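# Nest three plates into one stack, A1 aligned

## Task

Put all three plates into a single stack. Each upper plate must sit fully down over the top of the plate beneath it, not perched on its rim, and its well A1 (at the plate's cut-off corner) must lie directly above the lower plate's well A1. When the stack is built, open the grippers and move both arms away from it.

## Robot and tools

Robot: two arms, left_arm and right_arm, each ending in a parallel gripper. The fingers point along the gripper's own +z axis and open and close along its y axis. The reported end_effector_position is the point between the finger pads, roughly 1 cm short of the fingertips.

Frame: every pose is in one scene frame. The origin is on the table surface midway between the two arm bases, +x points outward over the table, +z points up, and left_arm sits on the +y side. The arm names do not refer to the sides of any image.

execute_actions(actions): actions is a list of up to 15 actions, run in order. Each action is a table of up to 15 rows, and each row lasts one control step (1/30 s). If a table has fewer than 15 rows, its last row is repeated until 15 steps have run. Every row is one flat list of 16 numbers covering both arms, even when only one arm moves: left_arm x, y, z, qw, qx, qy, qz, opening, then right_arm x, y, z, qw, qx, qy, qz, opening. x, y, z give an absolute target position for that gripper in metres, in the scene frame. qw, qx, qy, qz give an absolute target orientation as a quaternion, w first, in the scene frame. The opening runs from -1 (closed) to +1 (fully open, 0.094 m). Calling with an empty list moves nothing and just returns the state and images. To hold an orientation steady, repeat the same quaternion in every row rather than copying the reported one, which can drift.

Refusals and clipping: an action is rejected for both arms if any target lies more than 0.6 m from where that gripper started the action, measured along any of the gripper's current axes. If the first action is malformed or fails this test against the last reported state, the whole call is rejected and nothing moves. At each step the controller limits the commanded pose to within 70 mm and 16 degrees of the measured pose, then drives the joints by damped inverse kinematics, favouring position over orientation. A distant target may therefore need several actions; after an action the arm continues no further than its last clipped pose. Joint friction can leave the gripper up to about 31 mm short, and very small moves may do nothing. Elbows stop just before full extension. Joint ranges (rad): waist -2.618 to 3.054, shoulder 0 to 3.142, elbow 0 to 3.142, wrist pitch -1.571 to 1.571, wrist yaw -1.571 to 1.571, wrist roll -2.094 to 2.094.

Gripping: grip_measured reports the finger opening on the same -1..1 scale you command; the last value in Joint positions is the opening in metres. Readings may be off by about 1 mm, with a constant bias per gripper. To hold an object, keep commanding an opening below grip_measured: about 0.03 lower holds firmly, a smaller difference holds more gently. Pads press about 50 to 62 N each, less on very thin parts. Brief tugs on held parts or pushes on loose ones can happen.

Results: the state line shows each arm's gripper position and end_effector_quat_wxyz (hand positions may be slightly off, more at long reach). 'Hand target' lines show the pose each controller is now heading for. A 'pose unreachable' line means the clearance check altered or blocked the command for the named arm. Step readings list positions at some steps; HELD with an arm's label means that arm's command was partly held back on that step. Joint torques follow the Joint positions order without the gripper; they are biased and noisy and nonzero even in free air.

Motor heat: carrying loads warms motors, including while the robot waits on your reasoning, since it keeps obeying the last command. MOTOR HOT appears from 75 °C. At 90 °C that arm is halted for 10 s (OVER-TEMPERATURE FAULT); at 100 °C its motors and gripper go slack and the arm drops.

zoom_image(camera, region): enlarges part of one camera's latest image. region is [x0, y0, x1, y1] in that image's pixels, origin at top-left, at most 504 by 504. Cameras: cam_head_left, cam_head_right, cam_high, cam_low (896x504 each), cam_left_wrist, cam_right_wrist (616x616, fisheye). Calibration for all six is supplied, but real poses may differ by a few degrees and millimetres.

finished_scene(scene): ends the scene irreversibly, after the robot holds the last command; scene is optional and can only be 1. The stack must be complete and stay stable.

check_part(design, use_face) and print_part(design, use_face): optional 3D printing. design is the whole print3d-design/1 JSON as a string (millimetres, features of add/cut with rect, circle, slot or polygon profiles, z0/z1 heights, optional taper). use_face picks which face rests on the table (z-, z+, x-, x+, y-, y+; default z-). check_part only evaluates; print_part makes a loose orange PLA part on the table between the arm bases, in a space 158 mm along x, 148 mm along y and 99 mm tall. Printing is refused while a gripper holds something, while anything moves, or if anything, arm links included, is in or near that space. A printed part may end up anywhere, provided the bottom plate stays flat.

Avoid: knocking or dropping anything off the table (ends the scene), arms colliding or pressing on each other, dropping or slamming plates, and hard pushes. Smooth, quick, low-effort motion is better.

Each tool is called after "Call:" as name(argument=value, ...), one argument or row to a line, values as JSON.

## Session

Call:
execute_actions(
  actions=[],
)

Scene clock: 0.00 s.
left_arm: end_effector_position=(+0.4537, +0.3484, +0.1530) grip_measured=+1.000 end_effector_quat_wxyz=(+0.145, +0.764, +0.627, -0.040) | right_arm: end_effector_position=(+0.4038, -0.2527, +0.3995) grip_measured=+1.000 end_effector_quat_wxyz=(+0.192, +0.323, +0.826, +0.420)
Joint positions: left_arm=[-0.095  2.142  2.122 -1.445  0.284  1.824  0.094] | right_arm=[ 0.006  1.823  2.406 -1.441 -0.71   0.868  0.094]
Joint velocities: left_arm=[ 0.002  0.002  0.002 -0.051  0.037  0.051  0.   ] | right_arm=[ 0.002 -0.022  0.002 -0.037 -0.007  0.007  0.   ]
Joint torques (N m, as the arm reports them, + toward a larger angle): no reading
Motor temperatures (°C, as the motors report them): left_arm=[19 21 20 21 20 20] | right_arm=[20 18 19 21 18 19]
Hand target (left_arm): +0.454, +0.348, +0.153; +0.145, +0.764, +0.627, -0.040
Hand target (right_arm): +0.404, -0.253, +0.400; +0.192, +0.323, +0.826, +0.420

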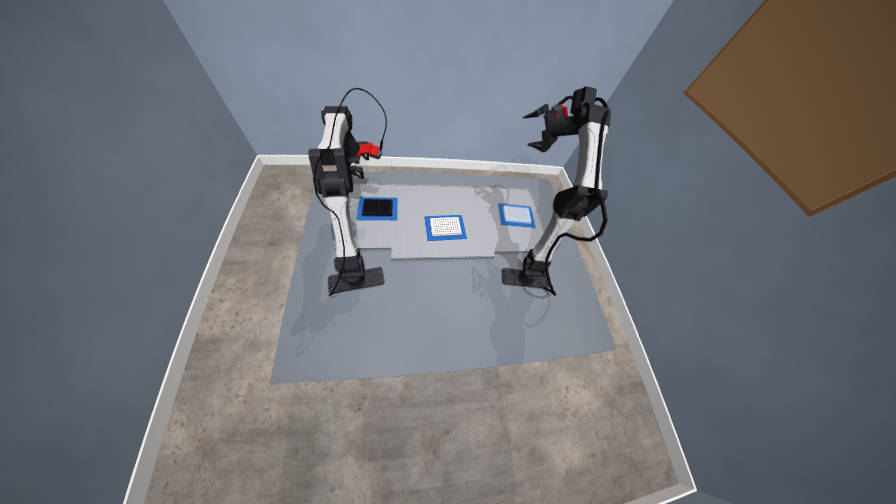

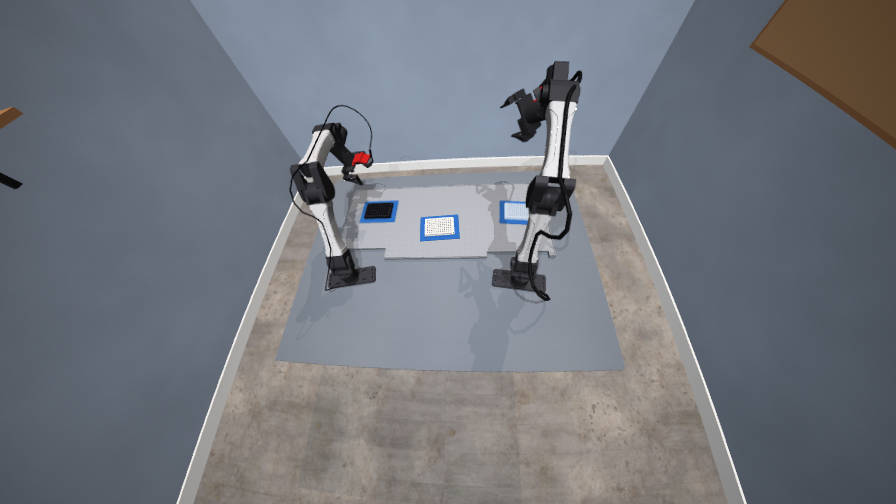

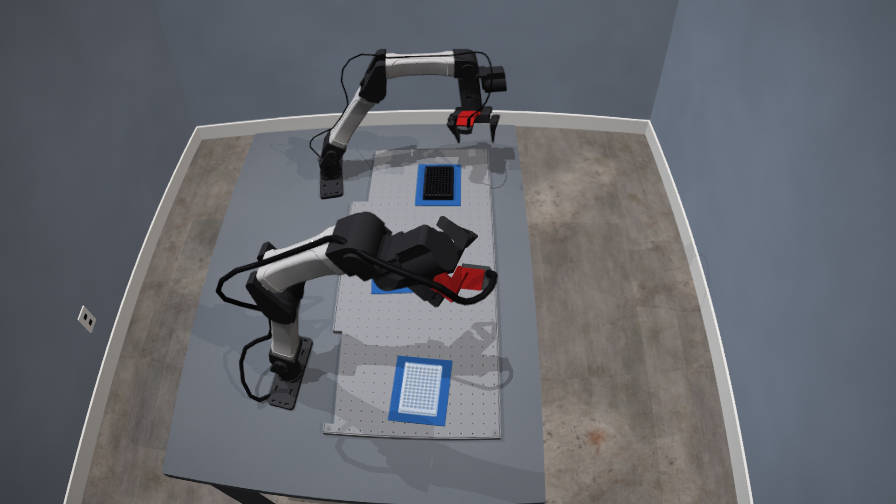

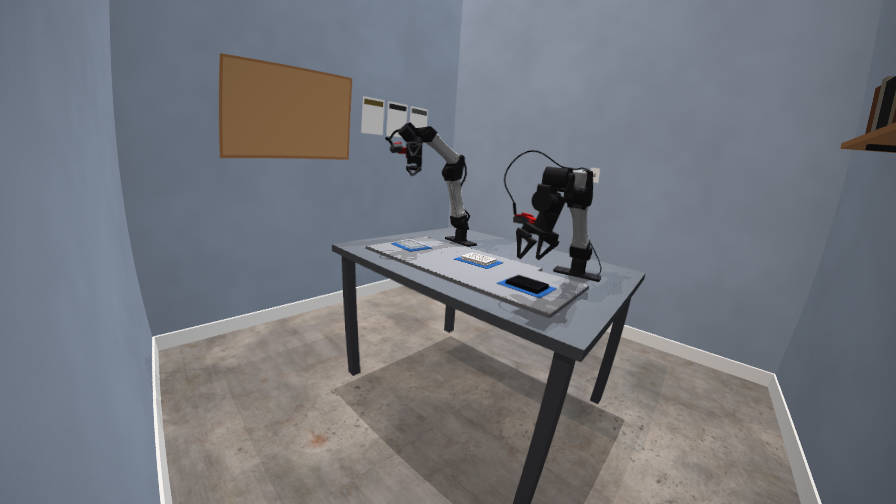

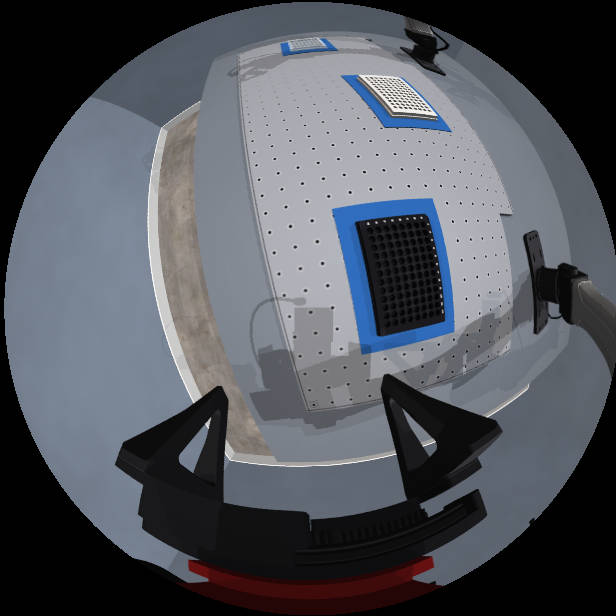

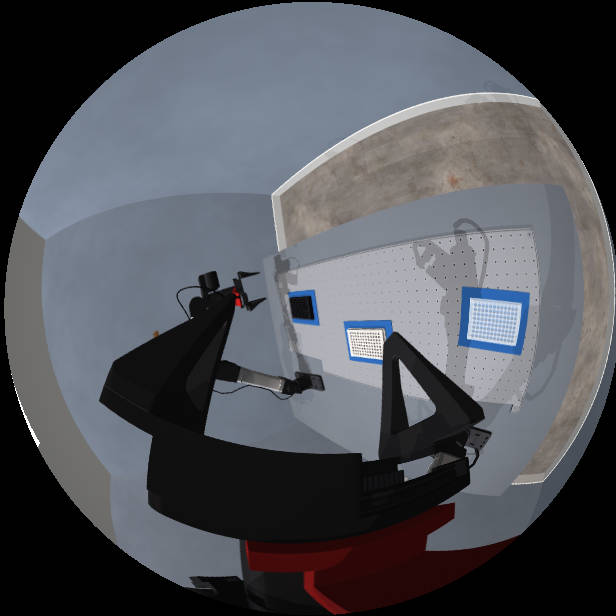

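Call:
zoom_image(
  camera="cam_left_wrist",
  region=[270, 20, 500, 370],
)

Call:
zoom_image(
  camera="cam_head_left",
  region=[340, 170, 560, 270],
)

Call:
zoom_image(
  camera="cam_high",
  region=[370, 340, 470, 440],
)

Call:
zoom_image(
  camera="cam_low",
  region=[380, 220, 580, 320],
)

Region (270, 20, 500, 370) of cam_left_wrist's 616x616 image, scaled by 1.440, with more detail than that image has; it fills the left 331 columns of this view, and the rest is white.

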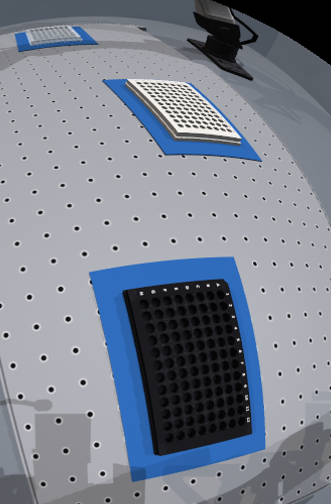

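Region (340, 170, 560, 270) of cam_head_left's 896x504 image, scaled by 2.291, with more detail than that image has; it fills the top 229 rows of this view, and the rest is white.

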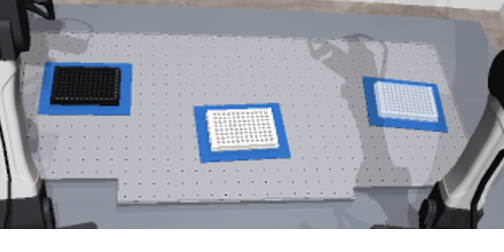

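Region (370, 340, 470, 440) of cam_high's 896x504 image, scaled by 5.040, with more detail than that image has.

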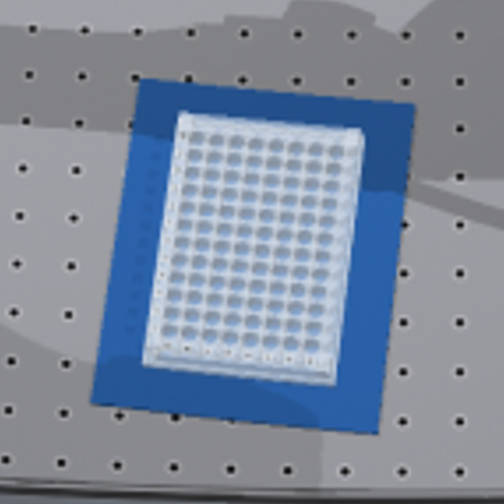

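Region (380, 220, 580, 320) of cam_low's 896x504 image, scaled by 2.520, with more detail than that image has.

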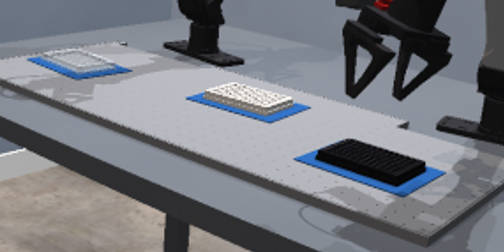

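Call:
zoom_image(
  camera="cam_left_wrist",
  region=[340, 60, 460, 140],
)

Call:
zoom_image(
  camera="cam_right_wrist",
  region=[335, 270, 545, 380],
)

Call:
zoom_image(
  camera="cam_head_left",
  region=[415, 205, 475, 250],
)

Region (340, 60, 460, 140) of cam_left_wrist's 616x616 image, scaled by 4.200, with more detail than that image has.

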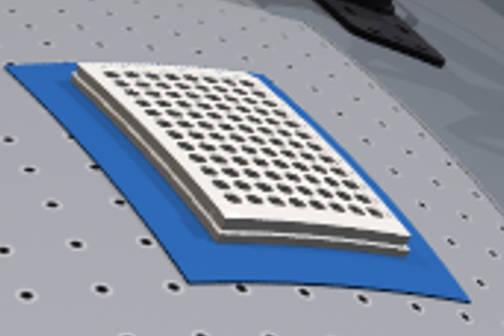

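Region (335, 270, 545, 380) of cam_right_wrist's 616x616 image, scaled by 2.400, with more detail than that image has; it fills the top 264 rows of this view, and the rest is white.

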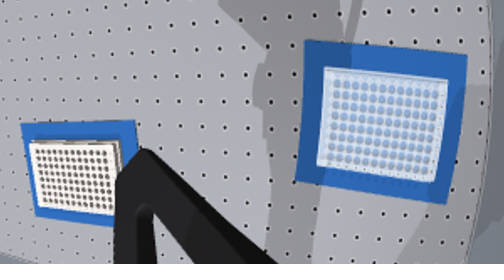

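Region (415, 205, 475, 250) of cam_head_left's 896x504 image, scaled by 8.400, with more detail than that image has; it fills the top 378 rows of this view, and the rest is white.

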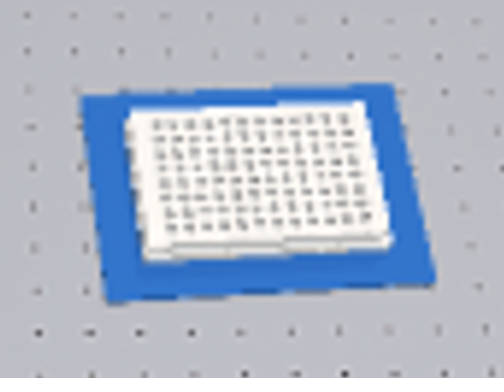

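Call:
execute_actions(
  actions=[
    [[0.40,0.32,0.13,0,0.707,0.707,0,1,0.38,-0.29,0.33,0.1,0.1,0.96,0.24,1]],
    [[0.361,0.298,0.10,0,0.707,0.707,0,1,0.35,-0.32,0.25,0,-0.3,0.954,0,1]],
    [[0.361,0.298,0.10,0,0.707,0.707,0,1,0.313,-0.337,0.16,0,-0.663,0.749,0,1]],
    [[0.361,0.298,0.10,0,0.707,0.707,0,1,0.313,-0.337,0.10,0,-0.663,0.749,0,1]],
    [[0.361,0.298,0.10,0,0.707,0.707,0,1,0.313,-0.337,0.10,0,-0.663,0.749,0,1]],
  ],
)

Scene clock: 6.57 s.
left_arm: end_effector_position=(+0.3611, +0.2977, +0.0988) grip_measured=+1.000 end_effector_quat_wxyz=(-0.004, +0.708, +0.706, -0.008) | right_arm: end_effector_position=(+0.3138, -0.3355, +0.0983) grip_measured=+1.000 end_effector_quat_wxyz=(+0.006, +0.659, -0.752, -0.011)
Joint positions: left_arm=[-0.356  1.89   1.572 -1.269  0.01   1.386  0.094] | right_arm=[ 0.056  1.762  1.408 -1.24  -0.006 -1.539  0.094]
Joint velocities: left_arm=[ 0.012 -0.007 -0.012 -0.022 -0.037 -0.037  0.   ] | right_arm=[-0.017 -0.002 -0.002 -0.007  0.037 -0.007  0.   ]
Joint torques (N m, as the arm reports them, + toward a larger angle): left_arm=[ -0.48 -10.08   6.43   0.5    0.    -0.01] | right_arm=[-0.23 -8.45  4.33  0.41 -0.06 -0.11]
Motor temperatures (°C, as the motors report them): left_arm=[19 24 21 21 20 20] | right_arm=[20 21 19 22 18 19]
Hand target (left_arm): +0.361, +0.298, +0.100; -0.000, +0.707, +0.707, -0.000
Hand target (right_arm): +0.313, -0.337, +0.100; -0.001, -0.663, +0.749, -0.000
Off the commanded pose (left_arm): 0.001 m, 1 deg.
Off the commanded pose (right_arm): 0.002 m, 2 deg.
Step readings (end_effector_position; steps 1 to 15: 1st action; 16 to 30: 2nd action; 31 to 45: 3rd action; 46 to 60: 4th action; 61 to 75: 5th action):
0: left_arm (+0.4537, +0.3484, +0.1530) | right_arm (+0.4038, -0.2527, +0.3995)
1: left_arm (+0.4503, +0.3483, +0.1492) | right_arm (+0.4029, -0.2557, +0.3945)
2: left_arm (+0.4386, +0.3459, +0.1430) | right_arm (+0.3989, -0.2618, +0.3851)
4: left_arm (+0.4161, +0.3286, +0.1336) | right_arm (+0.3943, -0.2784, +0.3619)
8: left_arm (+0.4003, +0.3023, +0.1267) | right_arm (+0.3888, -0.2906, +0.3341)
15: left_arm (+0.4009, +0.3129, +0.1274) | right_arm (+0.3862, -0.2895, +0.3269)
16: left_arm (+0.3990, +0.3120, +0.1227) | right_arm (+0.3855, -0.2909, +0.3206)
17: left_arm (+0.3869, +0.3113, +0.1153) | right_arm (+0.3792, -0.2940, +0.3087)
19: left_arm (+0.3575, +0.3067, +0.1023) | right_arm (+0.3670, -0.3040, +0.2800)
23: left_arm (+0.3464, +0.2992, +0.0951) | right_arm (+0.3573, -0.3163, +0.2504)
30: left_arm (+0.3582, +0.2978, +0.0988) | right_arm (+0.3544, -0.3142, +0.2422)
31: left_arm (+0.3589, +0.2978, +0.0988) | right_arm (+0.3536, -0.3142, +0.2356)
32: left_arm (+0.3594, +0.2978, +0.0988) | right_arm (+0.3452, -0.3149, +0.2230)
34: left_arm (+0.3600, +0.2977, +0.0988) | right_arm (+0.3212, -0.3206, +0.1899)
38: left_arm (+0.3606, +0.2977, +0.0988) | right_arm (+0.3092, -0.3314, +0.1570)
45: left_arm (+0.3610, +0.2977, +0.0988) | right_arm (+0.3131, -0.3331, +0.1538)
46: left_arm (+0.3610, +0.2977, +0.0988) | right_arm (+0.3135, -0.3327, +0.1484)
47: left_arm (+0.3610, +0.2977, +0.0988) | right_arm (+0.3110, -0.3321, +0.1396)
49: left_arm (+0.3610, +0.2977, +0.0988) | right_arm (+0.3018, -0.3307, +0.1189)
53: left_arm (+0.3610, +0.2977, +0.0988) | right_arm (+0.3010, -0.3312, +0.1016)
60: left_arm (+0.3611, +0.2977, +0.0988) | right_arm (+0.3075, -0.3343, +0.0992)
61: left_arm (+0.3611, +0.2977, +0.0988) | right_arm (+0.3085, -0.3346, +0.0993)
62: left_arm (+0.3611, +0.2977, +0.0988) | right_arm (+0.3094, -0.3349, +0.0995)
64: left_arm (+0.3611, +0.2977, +0.0988) | right_arm (+0.3105, -0.3351, +0.0993)
68: left_arm (+0.3611, +0.2977, +0.0988) | right_arm (+0.3122, -0.3353, +0.0985)
75: end_effector_position above
camera_calibration (this result's frames):
cam_left_wrist: T_world_to_cam=[[-0.994577, 0.0590812, 0.0855936, 0.334429], [0.0886519, 0.911933, 0.400649, -0.292891], [-0.0543848, 0.406064, -0.912225, 0.0879319], [0, 0, 0, 1]] pos_world=[0.363363, 0.211632, 0.168935]
cam_right_wrist: T_world_to_cam=[[0.980914, 0.193143, -0.0224506, -0.236858], [0.159084, -0.730777, 0.66382, -0.346033], [0.111806, -0.654721, -0.747556, -0.0656521], [0, 0, 0, 1]] pos_world=[0.294726, -0.25011, 0.175308]

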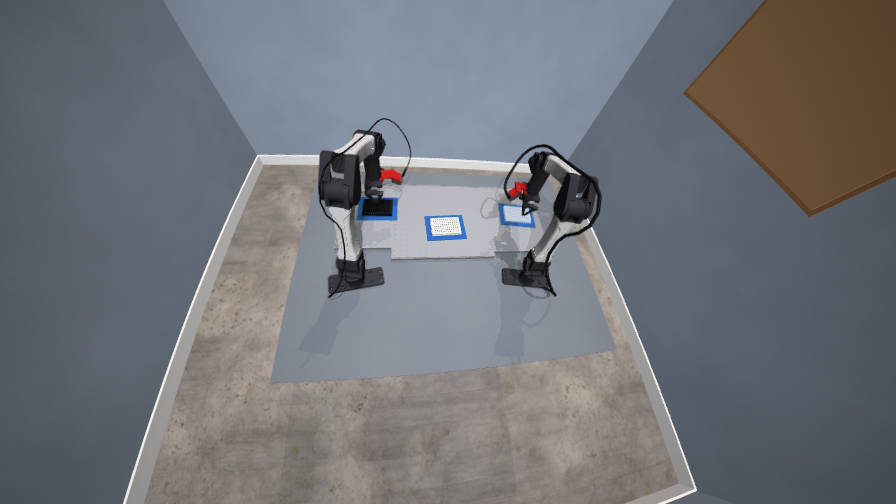

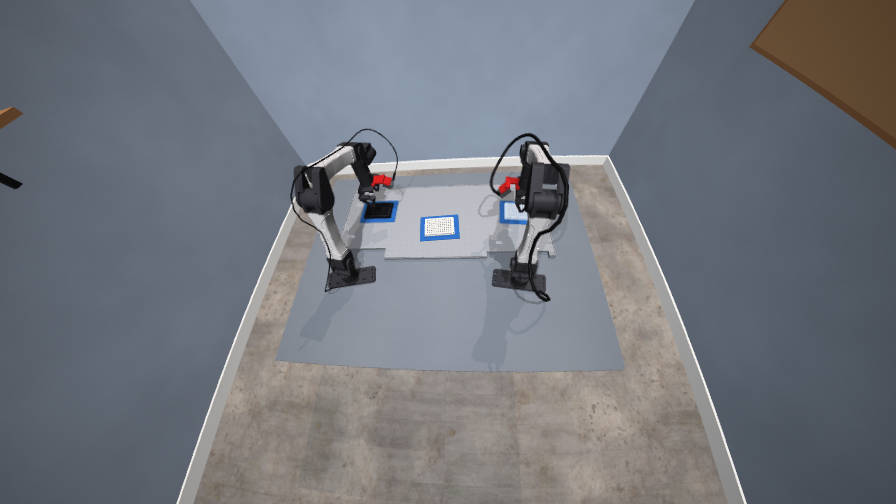

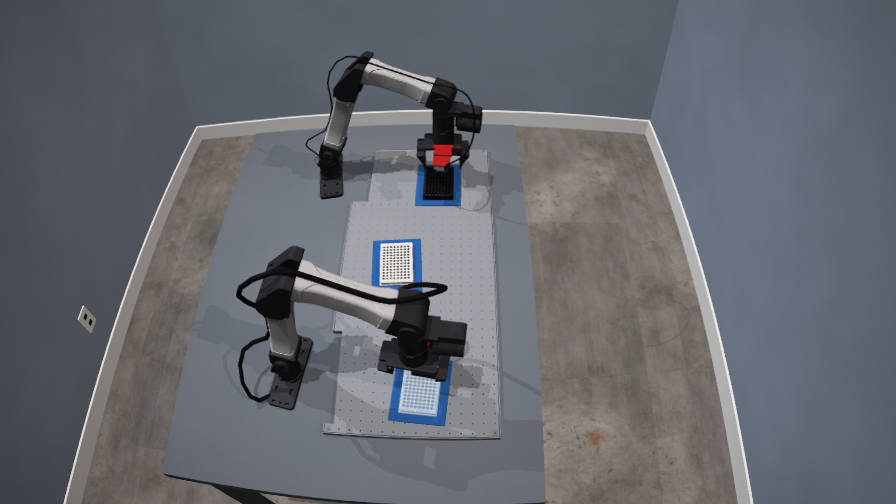

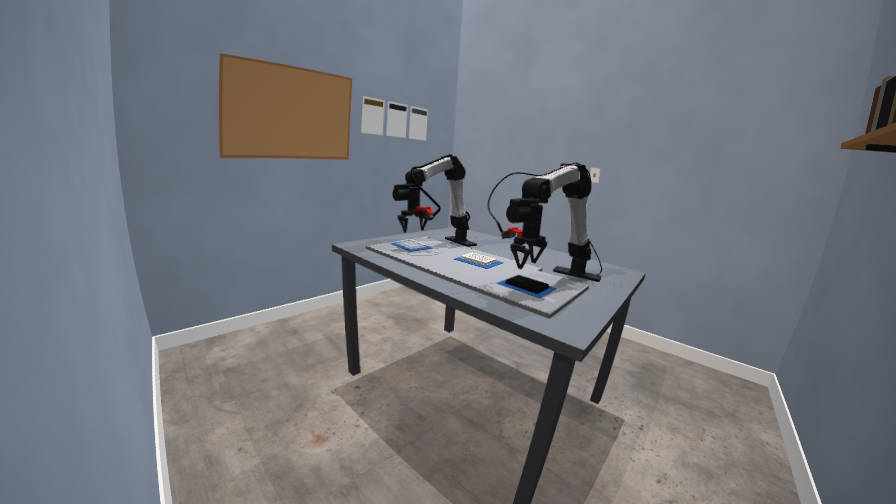

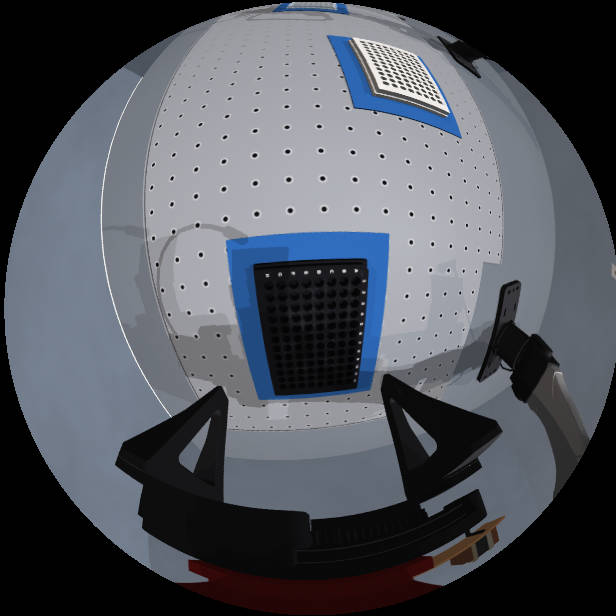

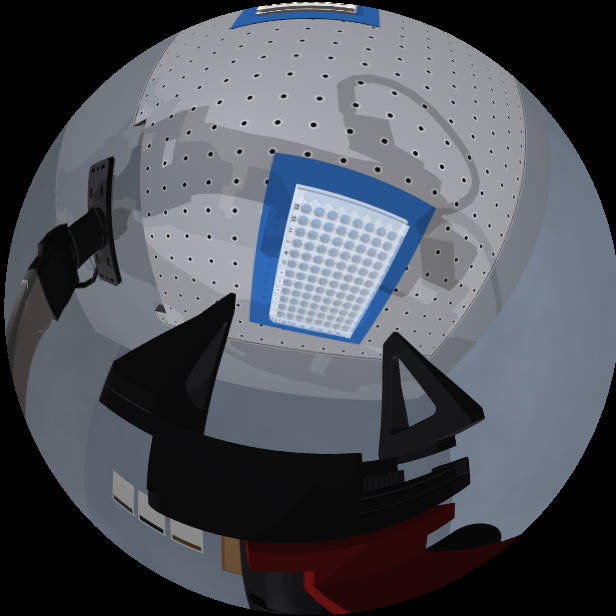

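Call:
execute_actions(
  actions=[
    [[0.356,0.295,0.08,0,0.707,0.707,0,1,0.322,-0.337,0.08,0,-0.676,0.737,0,1]],
    [[0.356,0.295,0.06,0,0.707,0.707,0,1,0.322,-0.337,0.06,0,-0.676,0.737,0,1]],
    [[0.356,0.295,0.06,0,0.707,0.707,0,1,0.322,-0.337,0.06,0,-0.676,0.737,0,1]],
  ],
)

Call:
zoom_image(
  camera="cam_low",
  region=[380, 200, 580, 320],
)

Scene clock: 9.57 s.
left_arm: end_effector_position=(+0.3570, +0.2985, +0.0655) grip_measured=+1.000 end_effector_quat_wxyz=(+0.004, +0.705, +0.710, -0.003) | right_arm: end_effector_position=(+0.3227, -0.3364, +0.0656) grip_measured=+1.000 end_effector_quat_wxyz=(-0.003, +0.672, -0.741, -0.001)
Joint positions: left_arm=[-0.356  1.874  1.418 -1.111  0.009  1.375  0.094] | right_arm=[ 0.056  1.793  1.315 -1.09  -0.006 -1.575  0.094]
Joint velocities: left_arm=[-0.012  0.002  0.012  0.037 -0.022 -0.022  0.   ] | right_arm=[ 0.007  0.007  0.007  0.11  -0.007  0.007  0.   ]
Joint torques (N m, as the arm reports them, + toward a larger angle): left_arm=[-1.34 -8.17  6.49  0.56 -0.04 -0.06] | right_arm=[ 0.01 -6.51  4.55  0.47 -0.04 -0.12]
Motor temperatures (°C, as the motors report them): left_arm=[19 25 21 21 20 20] | right_arm=[20 21 20 22 18 19]
Hand target (left_arm): +0.356, +0.295, +0.060; -0.000, +0.707, +0.707, -0.000
Hand target (right_arm): +0.322, -0.337, +0.060; -0.000, -0.676, +0.737, +0.000
Off the commanded pose (left_arm): 0.007 m, 1 deg.
Off the commanded pose (right_arm): 0.006 m, 1 deg.
Step readings (end_effector_position; steps 1 to 15: 1st action; 16 to 30: 2nd action; 31 to 45: 3rd action):
0: left_arm (+0.3611, +0.2977, +0.0988) | right_arm (+0.3142, -0.3355, +0.0982)
1: left_arm (+0.3612, +0.2977, +0.0964) | right_arm (+0.3151, -0.3356, +0.0971)
2: left_arm (+0.3592, +0.2981, +0.0927) | right_arm (+0.3164, -0.3358, +0.0956)
4: left_arm (+0.3524, +0.2994, +0.0846) | right_arm (+0.3173, -0.3359, +0.0913)
8: left_arm (+0.3510, +0.2996, +0.0802) | right_arm (+0.3197, -0.3361, +0.0878)
15: left_arm (+0.3553, +0.2988, +0.0801) | right_arm (+0.3226, -0.3364, +0.0878)
16: left_arm (+0.3559, +0.2987, +0.0779) | right_arm (+0.3232, -0.3365, +0.0856)
17: left_arm (+0.3557, +0.2987, +0.0748) | right_arm (+0.3231, -0.3365, +0.0822)
19: left_arm (+0.3522, +0.2994, +0.0682) | right_arm (+0.3191, -0.3360, +0.0729)
23: left_arm (+0.3524, +0.2994, +0.0655) | right_arm (+0.3180, -0.3359, +0.0656)
30: left_arm (+0.3563, +0.2987, +0.0655) | right_arm (+0.3220, -0.3363, +0.0656)
31: left_arm (+0.3564, +0.2986, +0.0655) | right_arm (+0.3222, -0.3364, +0.0656)
32: left_arm (+0.3565, +0.2986, +0.0655) | right_arm (+0.3223, -0.3364, +0.0656)
34: left_arm (+0.3567, +0.2986, +0.0655) | right_arm (+0.3224, -0.3364, +0.0656)
38: left_arm (+0.3569, +0.2986, +0.0655) | right_arm (+0.3226, -0.3364, +0.0656)
45: end_effector_position above
camera_calibration (this result's frames):
cam_left_wrist: T_world_to_cam=[[-0.996622, 0.0483114, 0.0664144, 0.33838], [0.0709175, 0.914088, 0.399267, -0.27417], [-0.0414195, 0.402628, -0.914426, 0.0535127], [0, 0, 0, 1]] pos_world=[0.358897, 0.212722, 0.135927]
cam_right_wrist: T_world_to_cam=[[0.973618, 0.228168, 0.00254832, -0.233659], [0.167776, -0.723398, 0.669736, -0.327103], [0.154656, -0.65164, -0.742595, -0.104819], [0, 0, 0, 1]] pos_world=[0.298585, -0.251617, 0.14183]

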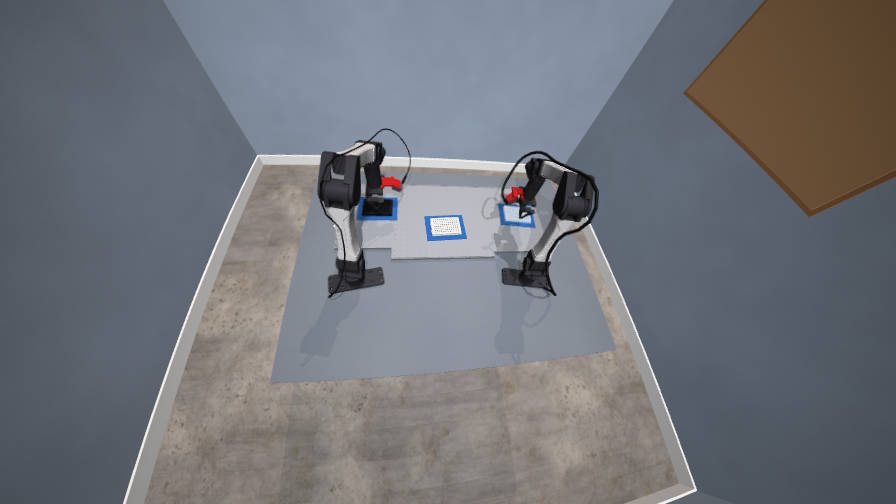

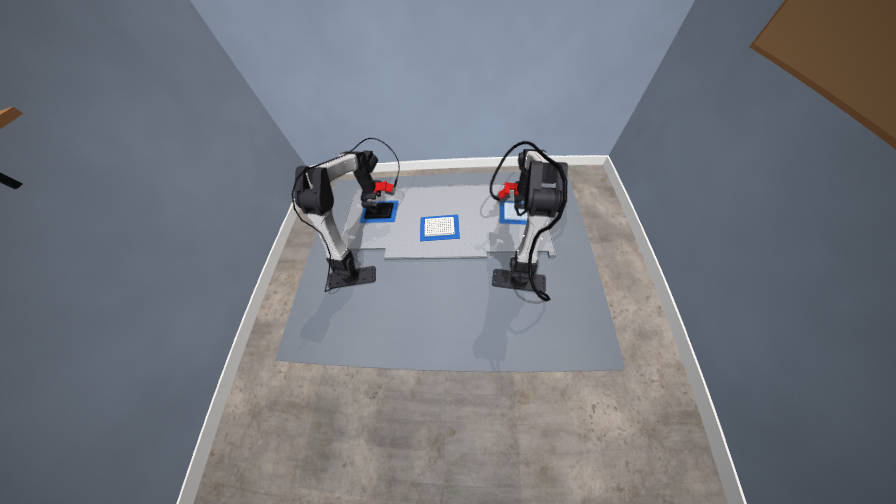

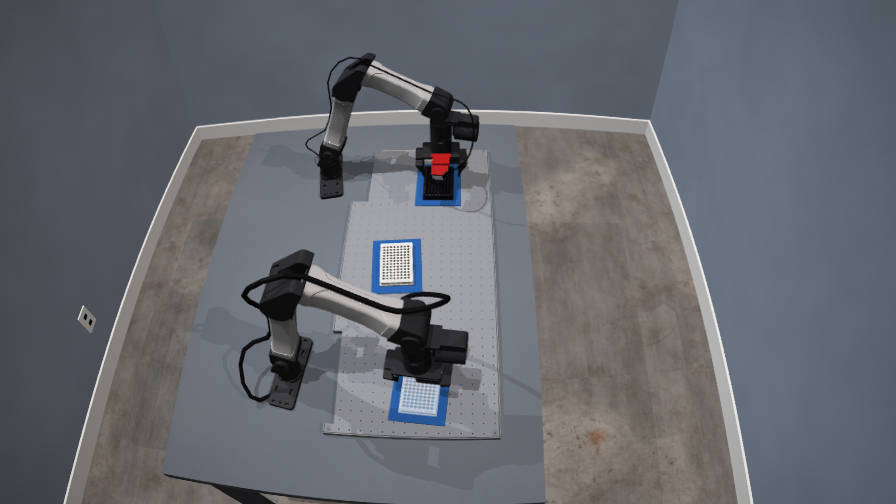

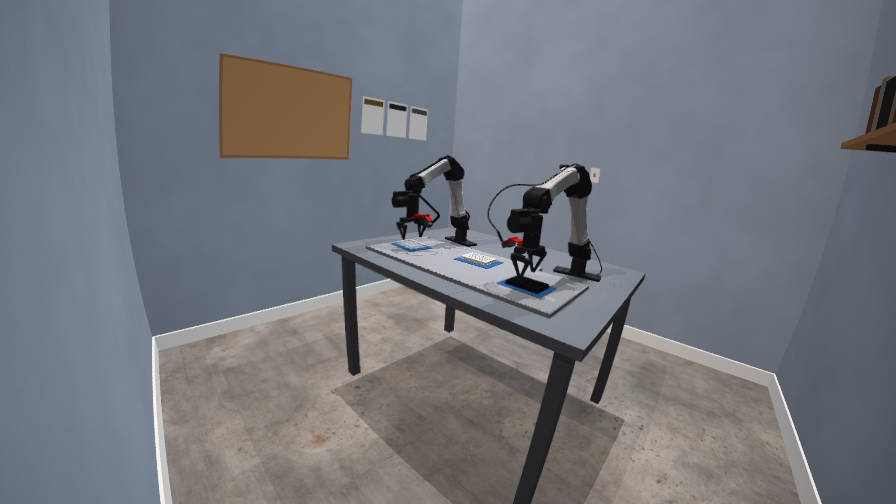

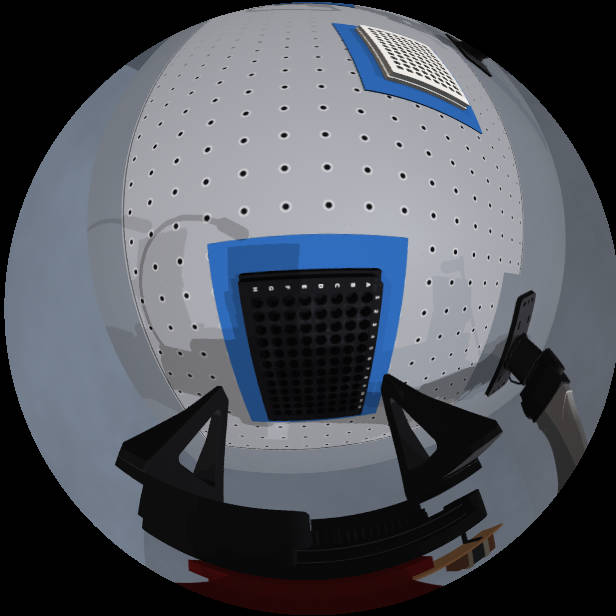

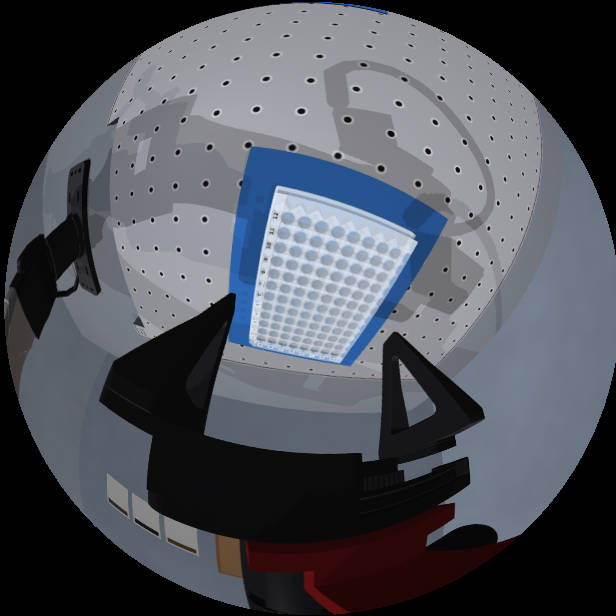

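Region (380, 200, 580, 320) of cam_low's 896x504 image, scaled by 2.520, with more detail than that image has; it fills the top 302 rows of this view, and the rest is white.

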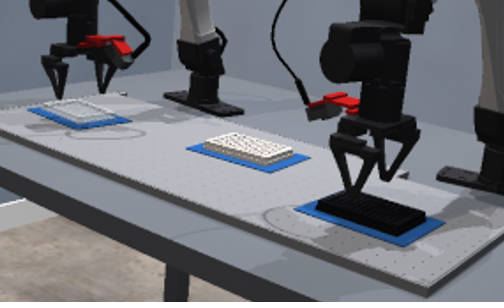

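Call:
execute_actions(
  actions=[
    [[0.352,0.295,0.05,0,0.707,0.707,0,1,0.324,-0.337,0.05,0,-0.676,0.737,0,1]],
    [[0.352,0.295,0.042,0,0.707,0.707,0,1,0.324,-0.337,0.042,0,-0.676,0.737,0,1]],
    [[0.352,0.295,0.042,0,0.707,0.707,0,1,0.324,-0.337,0.042,0,-0.676,0.737,0,1]],
  ],
)

Scene clock: 11.93 s.
left_arm: end_effector_position=(+0.3541, +0.2966, +0.0496) grip_measured=+1.000 end_effector_quat_wxyz=(+0.007, +0.706, +0.708, -0.001) | right_arm: end_effector_position=(+0.3264, -0.3368, +0.0500) grip_measured=+1.000 end_effector_quat_wxyz=(-0.006, +0.672, -0.741, +0.002)
Joint positions: left_arm=[-0.363  1.873  1.352 -1.038  0.009  1.373  0.094] | right_arm=[ 0.056  1.815  1.277 -1.022 -0.006 -1.575  0.094]
Joint velocities: left_arm=[-0.002 -0.017  0.002 -0.007  0.022 -0.037  0.   ] | right_arm=[-0.017  0.002  0.002 -0.037 -0.051 -0.022  0.   ]
Joint torques (N m, as the arm reports them, + toward a larger angle): left_arm=[-1.08 -7.95  5.98  0.52 -0.03 -0.04] | right_arm=[ 0.09 -6.34  4.21  0.48 -0.08 -0.12]
Motor temperatures (°C, as the motors report them): left_arm=[19 26 22 21 20 20] | right_arm=[20 22 20 22 18 19]
Hand target (left_arm): +0.352, +0.295, +0.042; -0.000, +0.707, +0.707, -0.000
Hand target (right_arm): +0.324, -0.337, +0.042; -0.000, -0.676, +0.737, +0.000
Off the commanded pose (left_arm): 0.008 m, 1 deg.
Off the commanded pose (right_arm): 0.008 m, 1 deg.
Step readings (end_effector_position; steps 1 to 15: 1st action; 16 to 30: 2nd action; 31 to 45: 3rd action):
0: left_arm (+0.3571, +0.2985, +0.0655) | right_arm (+0.3228, -0.3364, +0.0656)
1: left_arm (+0.3571, +0.2983, +0.0639) | right_arm (+0.3232, -0.3365, +0.0650)
2: left_arm (+0.3563, +0.2980, +0.0616) | right_arm (+0.3239, -0.3365, +0.0642)
4: left_arm (+0.3518, +0.2978, +0.0566) | right_arm (+0.3239, -0.3365, +0.0615)
8: left_arm (+0.3504, +0.2973, +0.0545) | right_arm (+0.3246, -0.3366, +0.0585)
15: left_arm (+0.3527, +0.2968, +0.0545) | right_arm (+0.3261, -0.3368, +0.0584)
16: left_arm (+0.3529, +0.2968, +0.0538) | right_arm (+0.3263, -0.3368, +0.0575)
17: left_arm (+0.3532, +0.2967, +0.0528) | right_arm (+0.3264, -0.3368, +0.0564)
19: left_arm (+0.3521, +0.2970, +0.0505) | right_arm (+0.3251, -0.3367, +0.0532)
23: left_arm (+0.3523, +0.2969, +0.0496) | right_arm (+0.3246, -0.3366, +0.0501)
30: left_arm (+0.3537, +0.2966, +0.0496) | right_arm (+0.3260, -0.3368, +0.0500)
31: left_arm (+0.3538, +0.2966, +0.0496) | right_arm (+0.3261, -0.3368, +0.0500)
32: left_arm (+0.3539, +0.2966, +0.0496) | right_arm (+0.3262, -0.3368, +0.0500)
34: left_arm (+0.3540, +0.2966, +0.0496) | right_arm (+0.3263, -0.3368, +0.0500)
38: left_arm (+0.3541, +0.2966, +0.0496) | right_arm (+0.3264, -0.3368, +0.0500)
45: end_effector_position above
camera_calibration (this result's frames):
cam_left_wrist: T_world_to_cam=[[-0.996838, 0.0533465, 0.058899, 0.335587], [0.0724737, 0.914318, 0.398459, -0.266407], [-0.032596, 0.401468, -0.915293, 0.0369679], [0, 0, 0, 1]] pos_world=[0.355038, 0.210837, 0.120223]
cam_right_wrist: T_world_to_cam=[[0.97356, 0.228174, 0.0108438, -0.237535], [0.161921, -0.722802, 0.671818, -0.315558], [0.161129, -0.652299, -0.740637, -0.119638], [0, 0, 0, 1]] pos_world=[0.301627, -0.251927, 0.125965]

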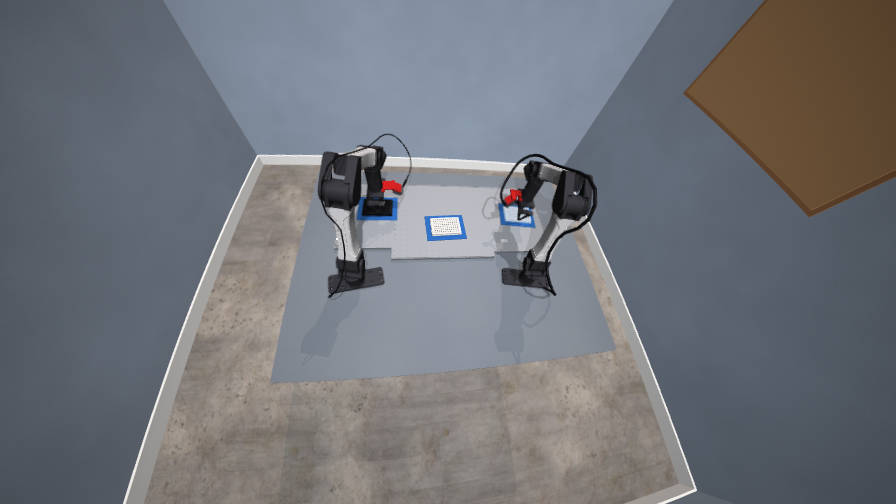

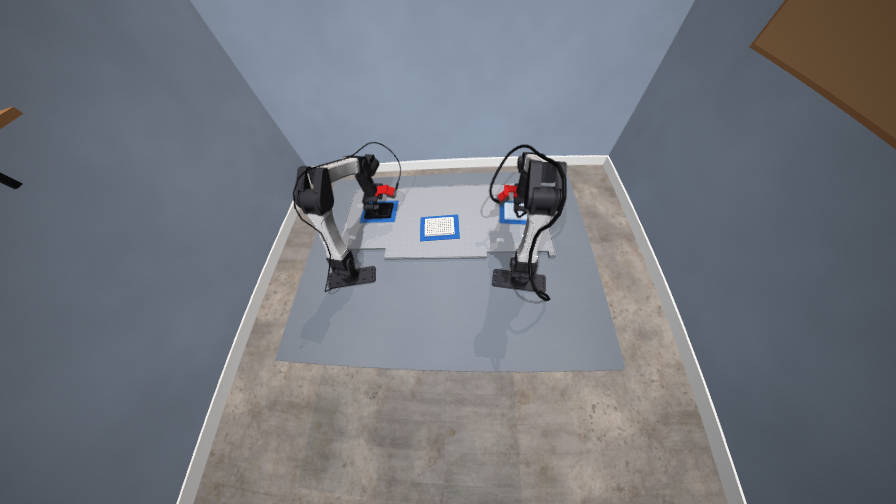

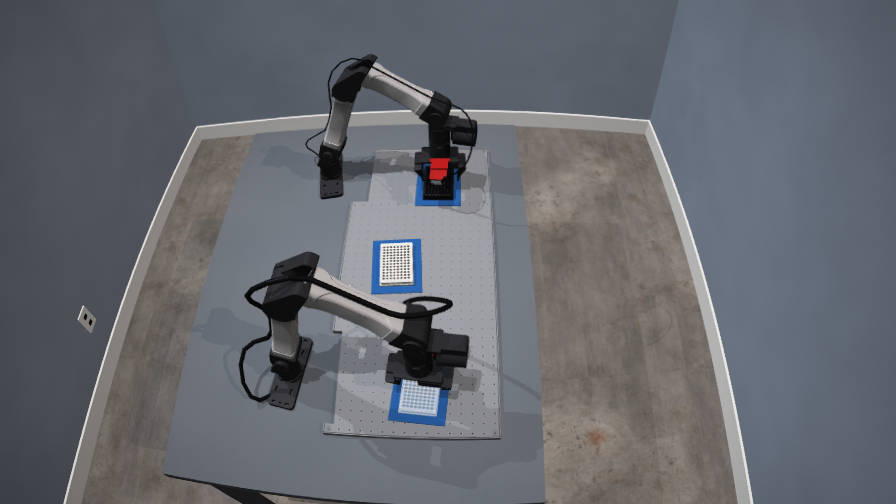

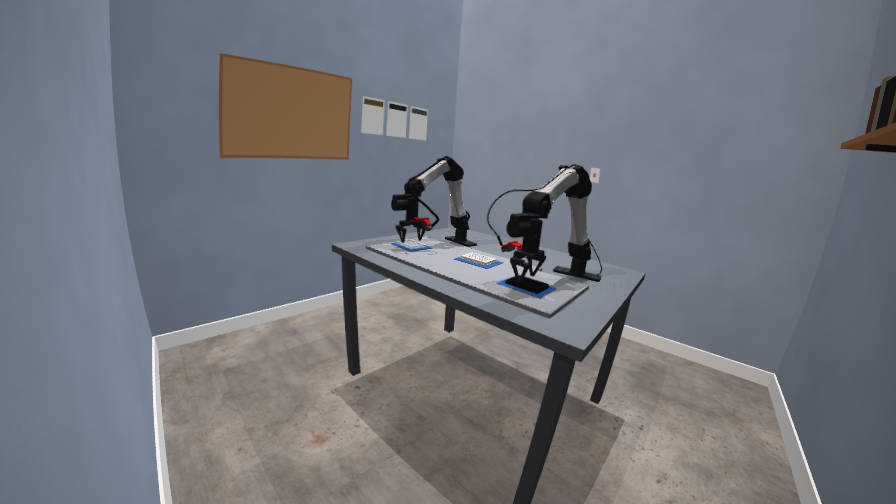

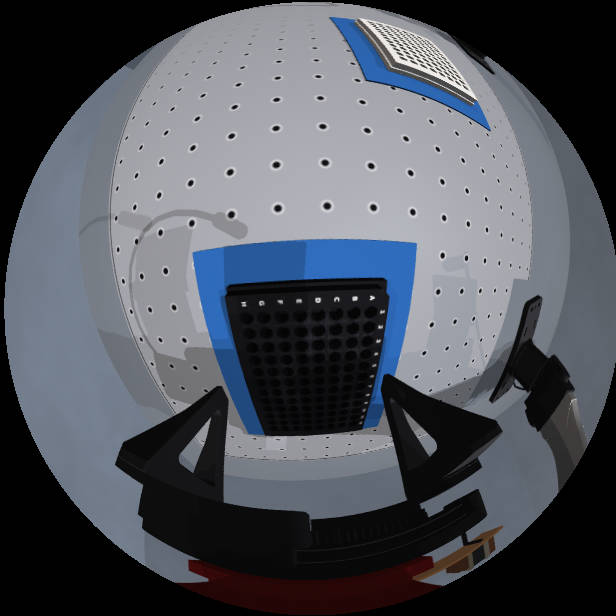

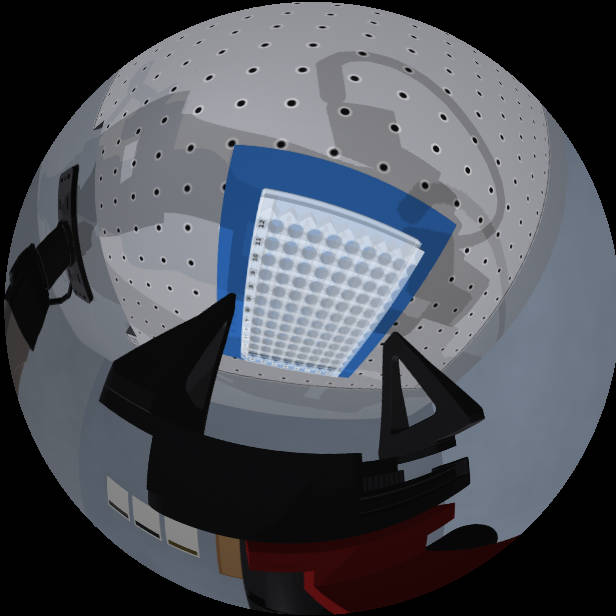

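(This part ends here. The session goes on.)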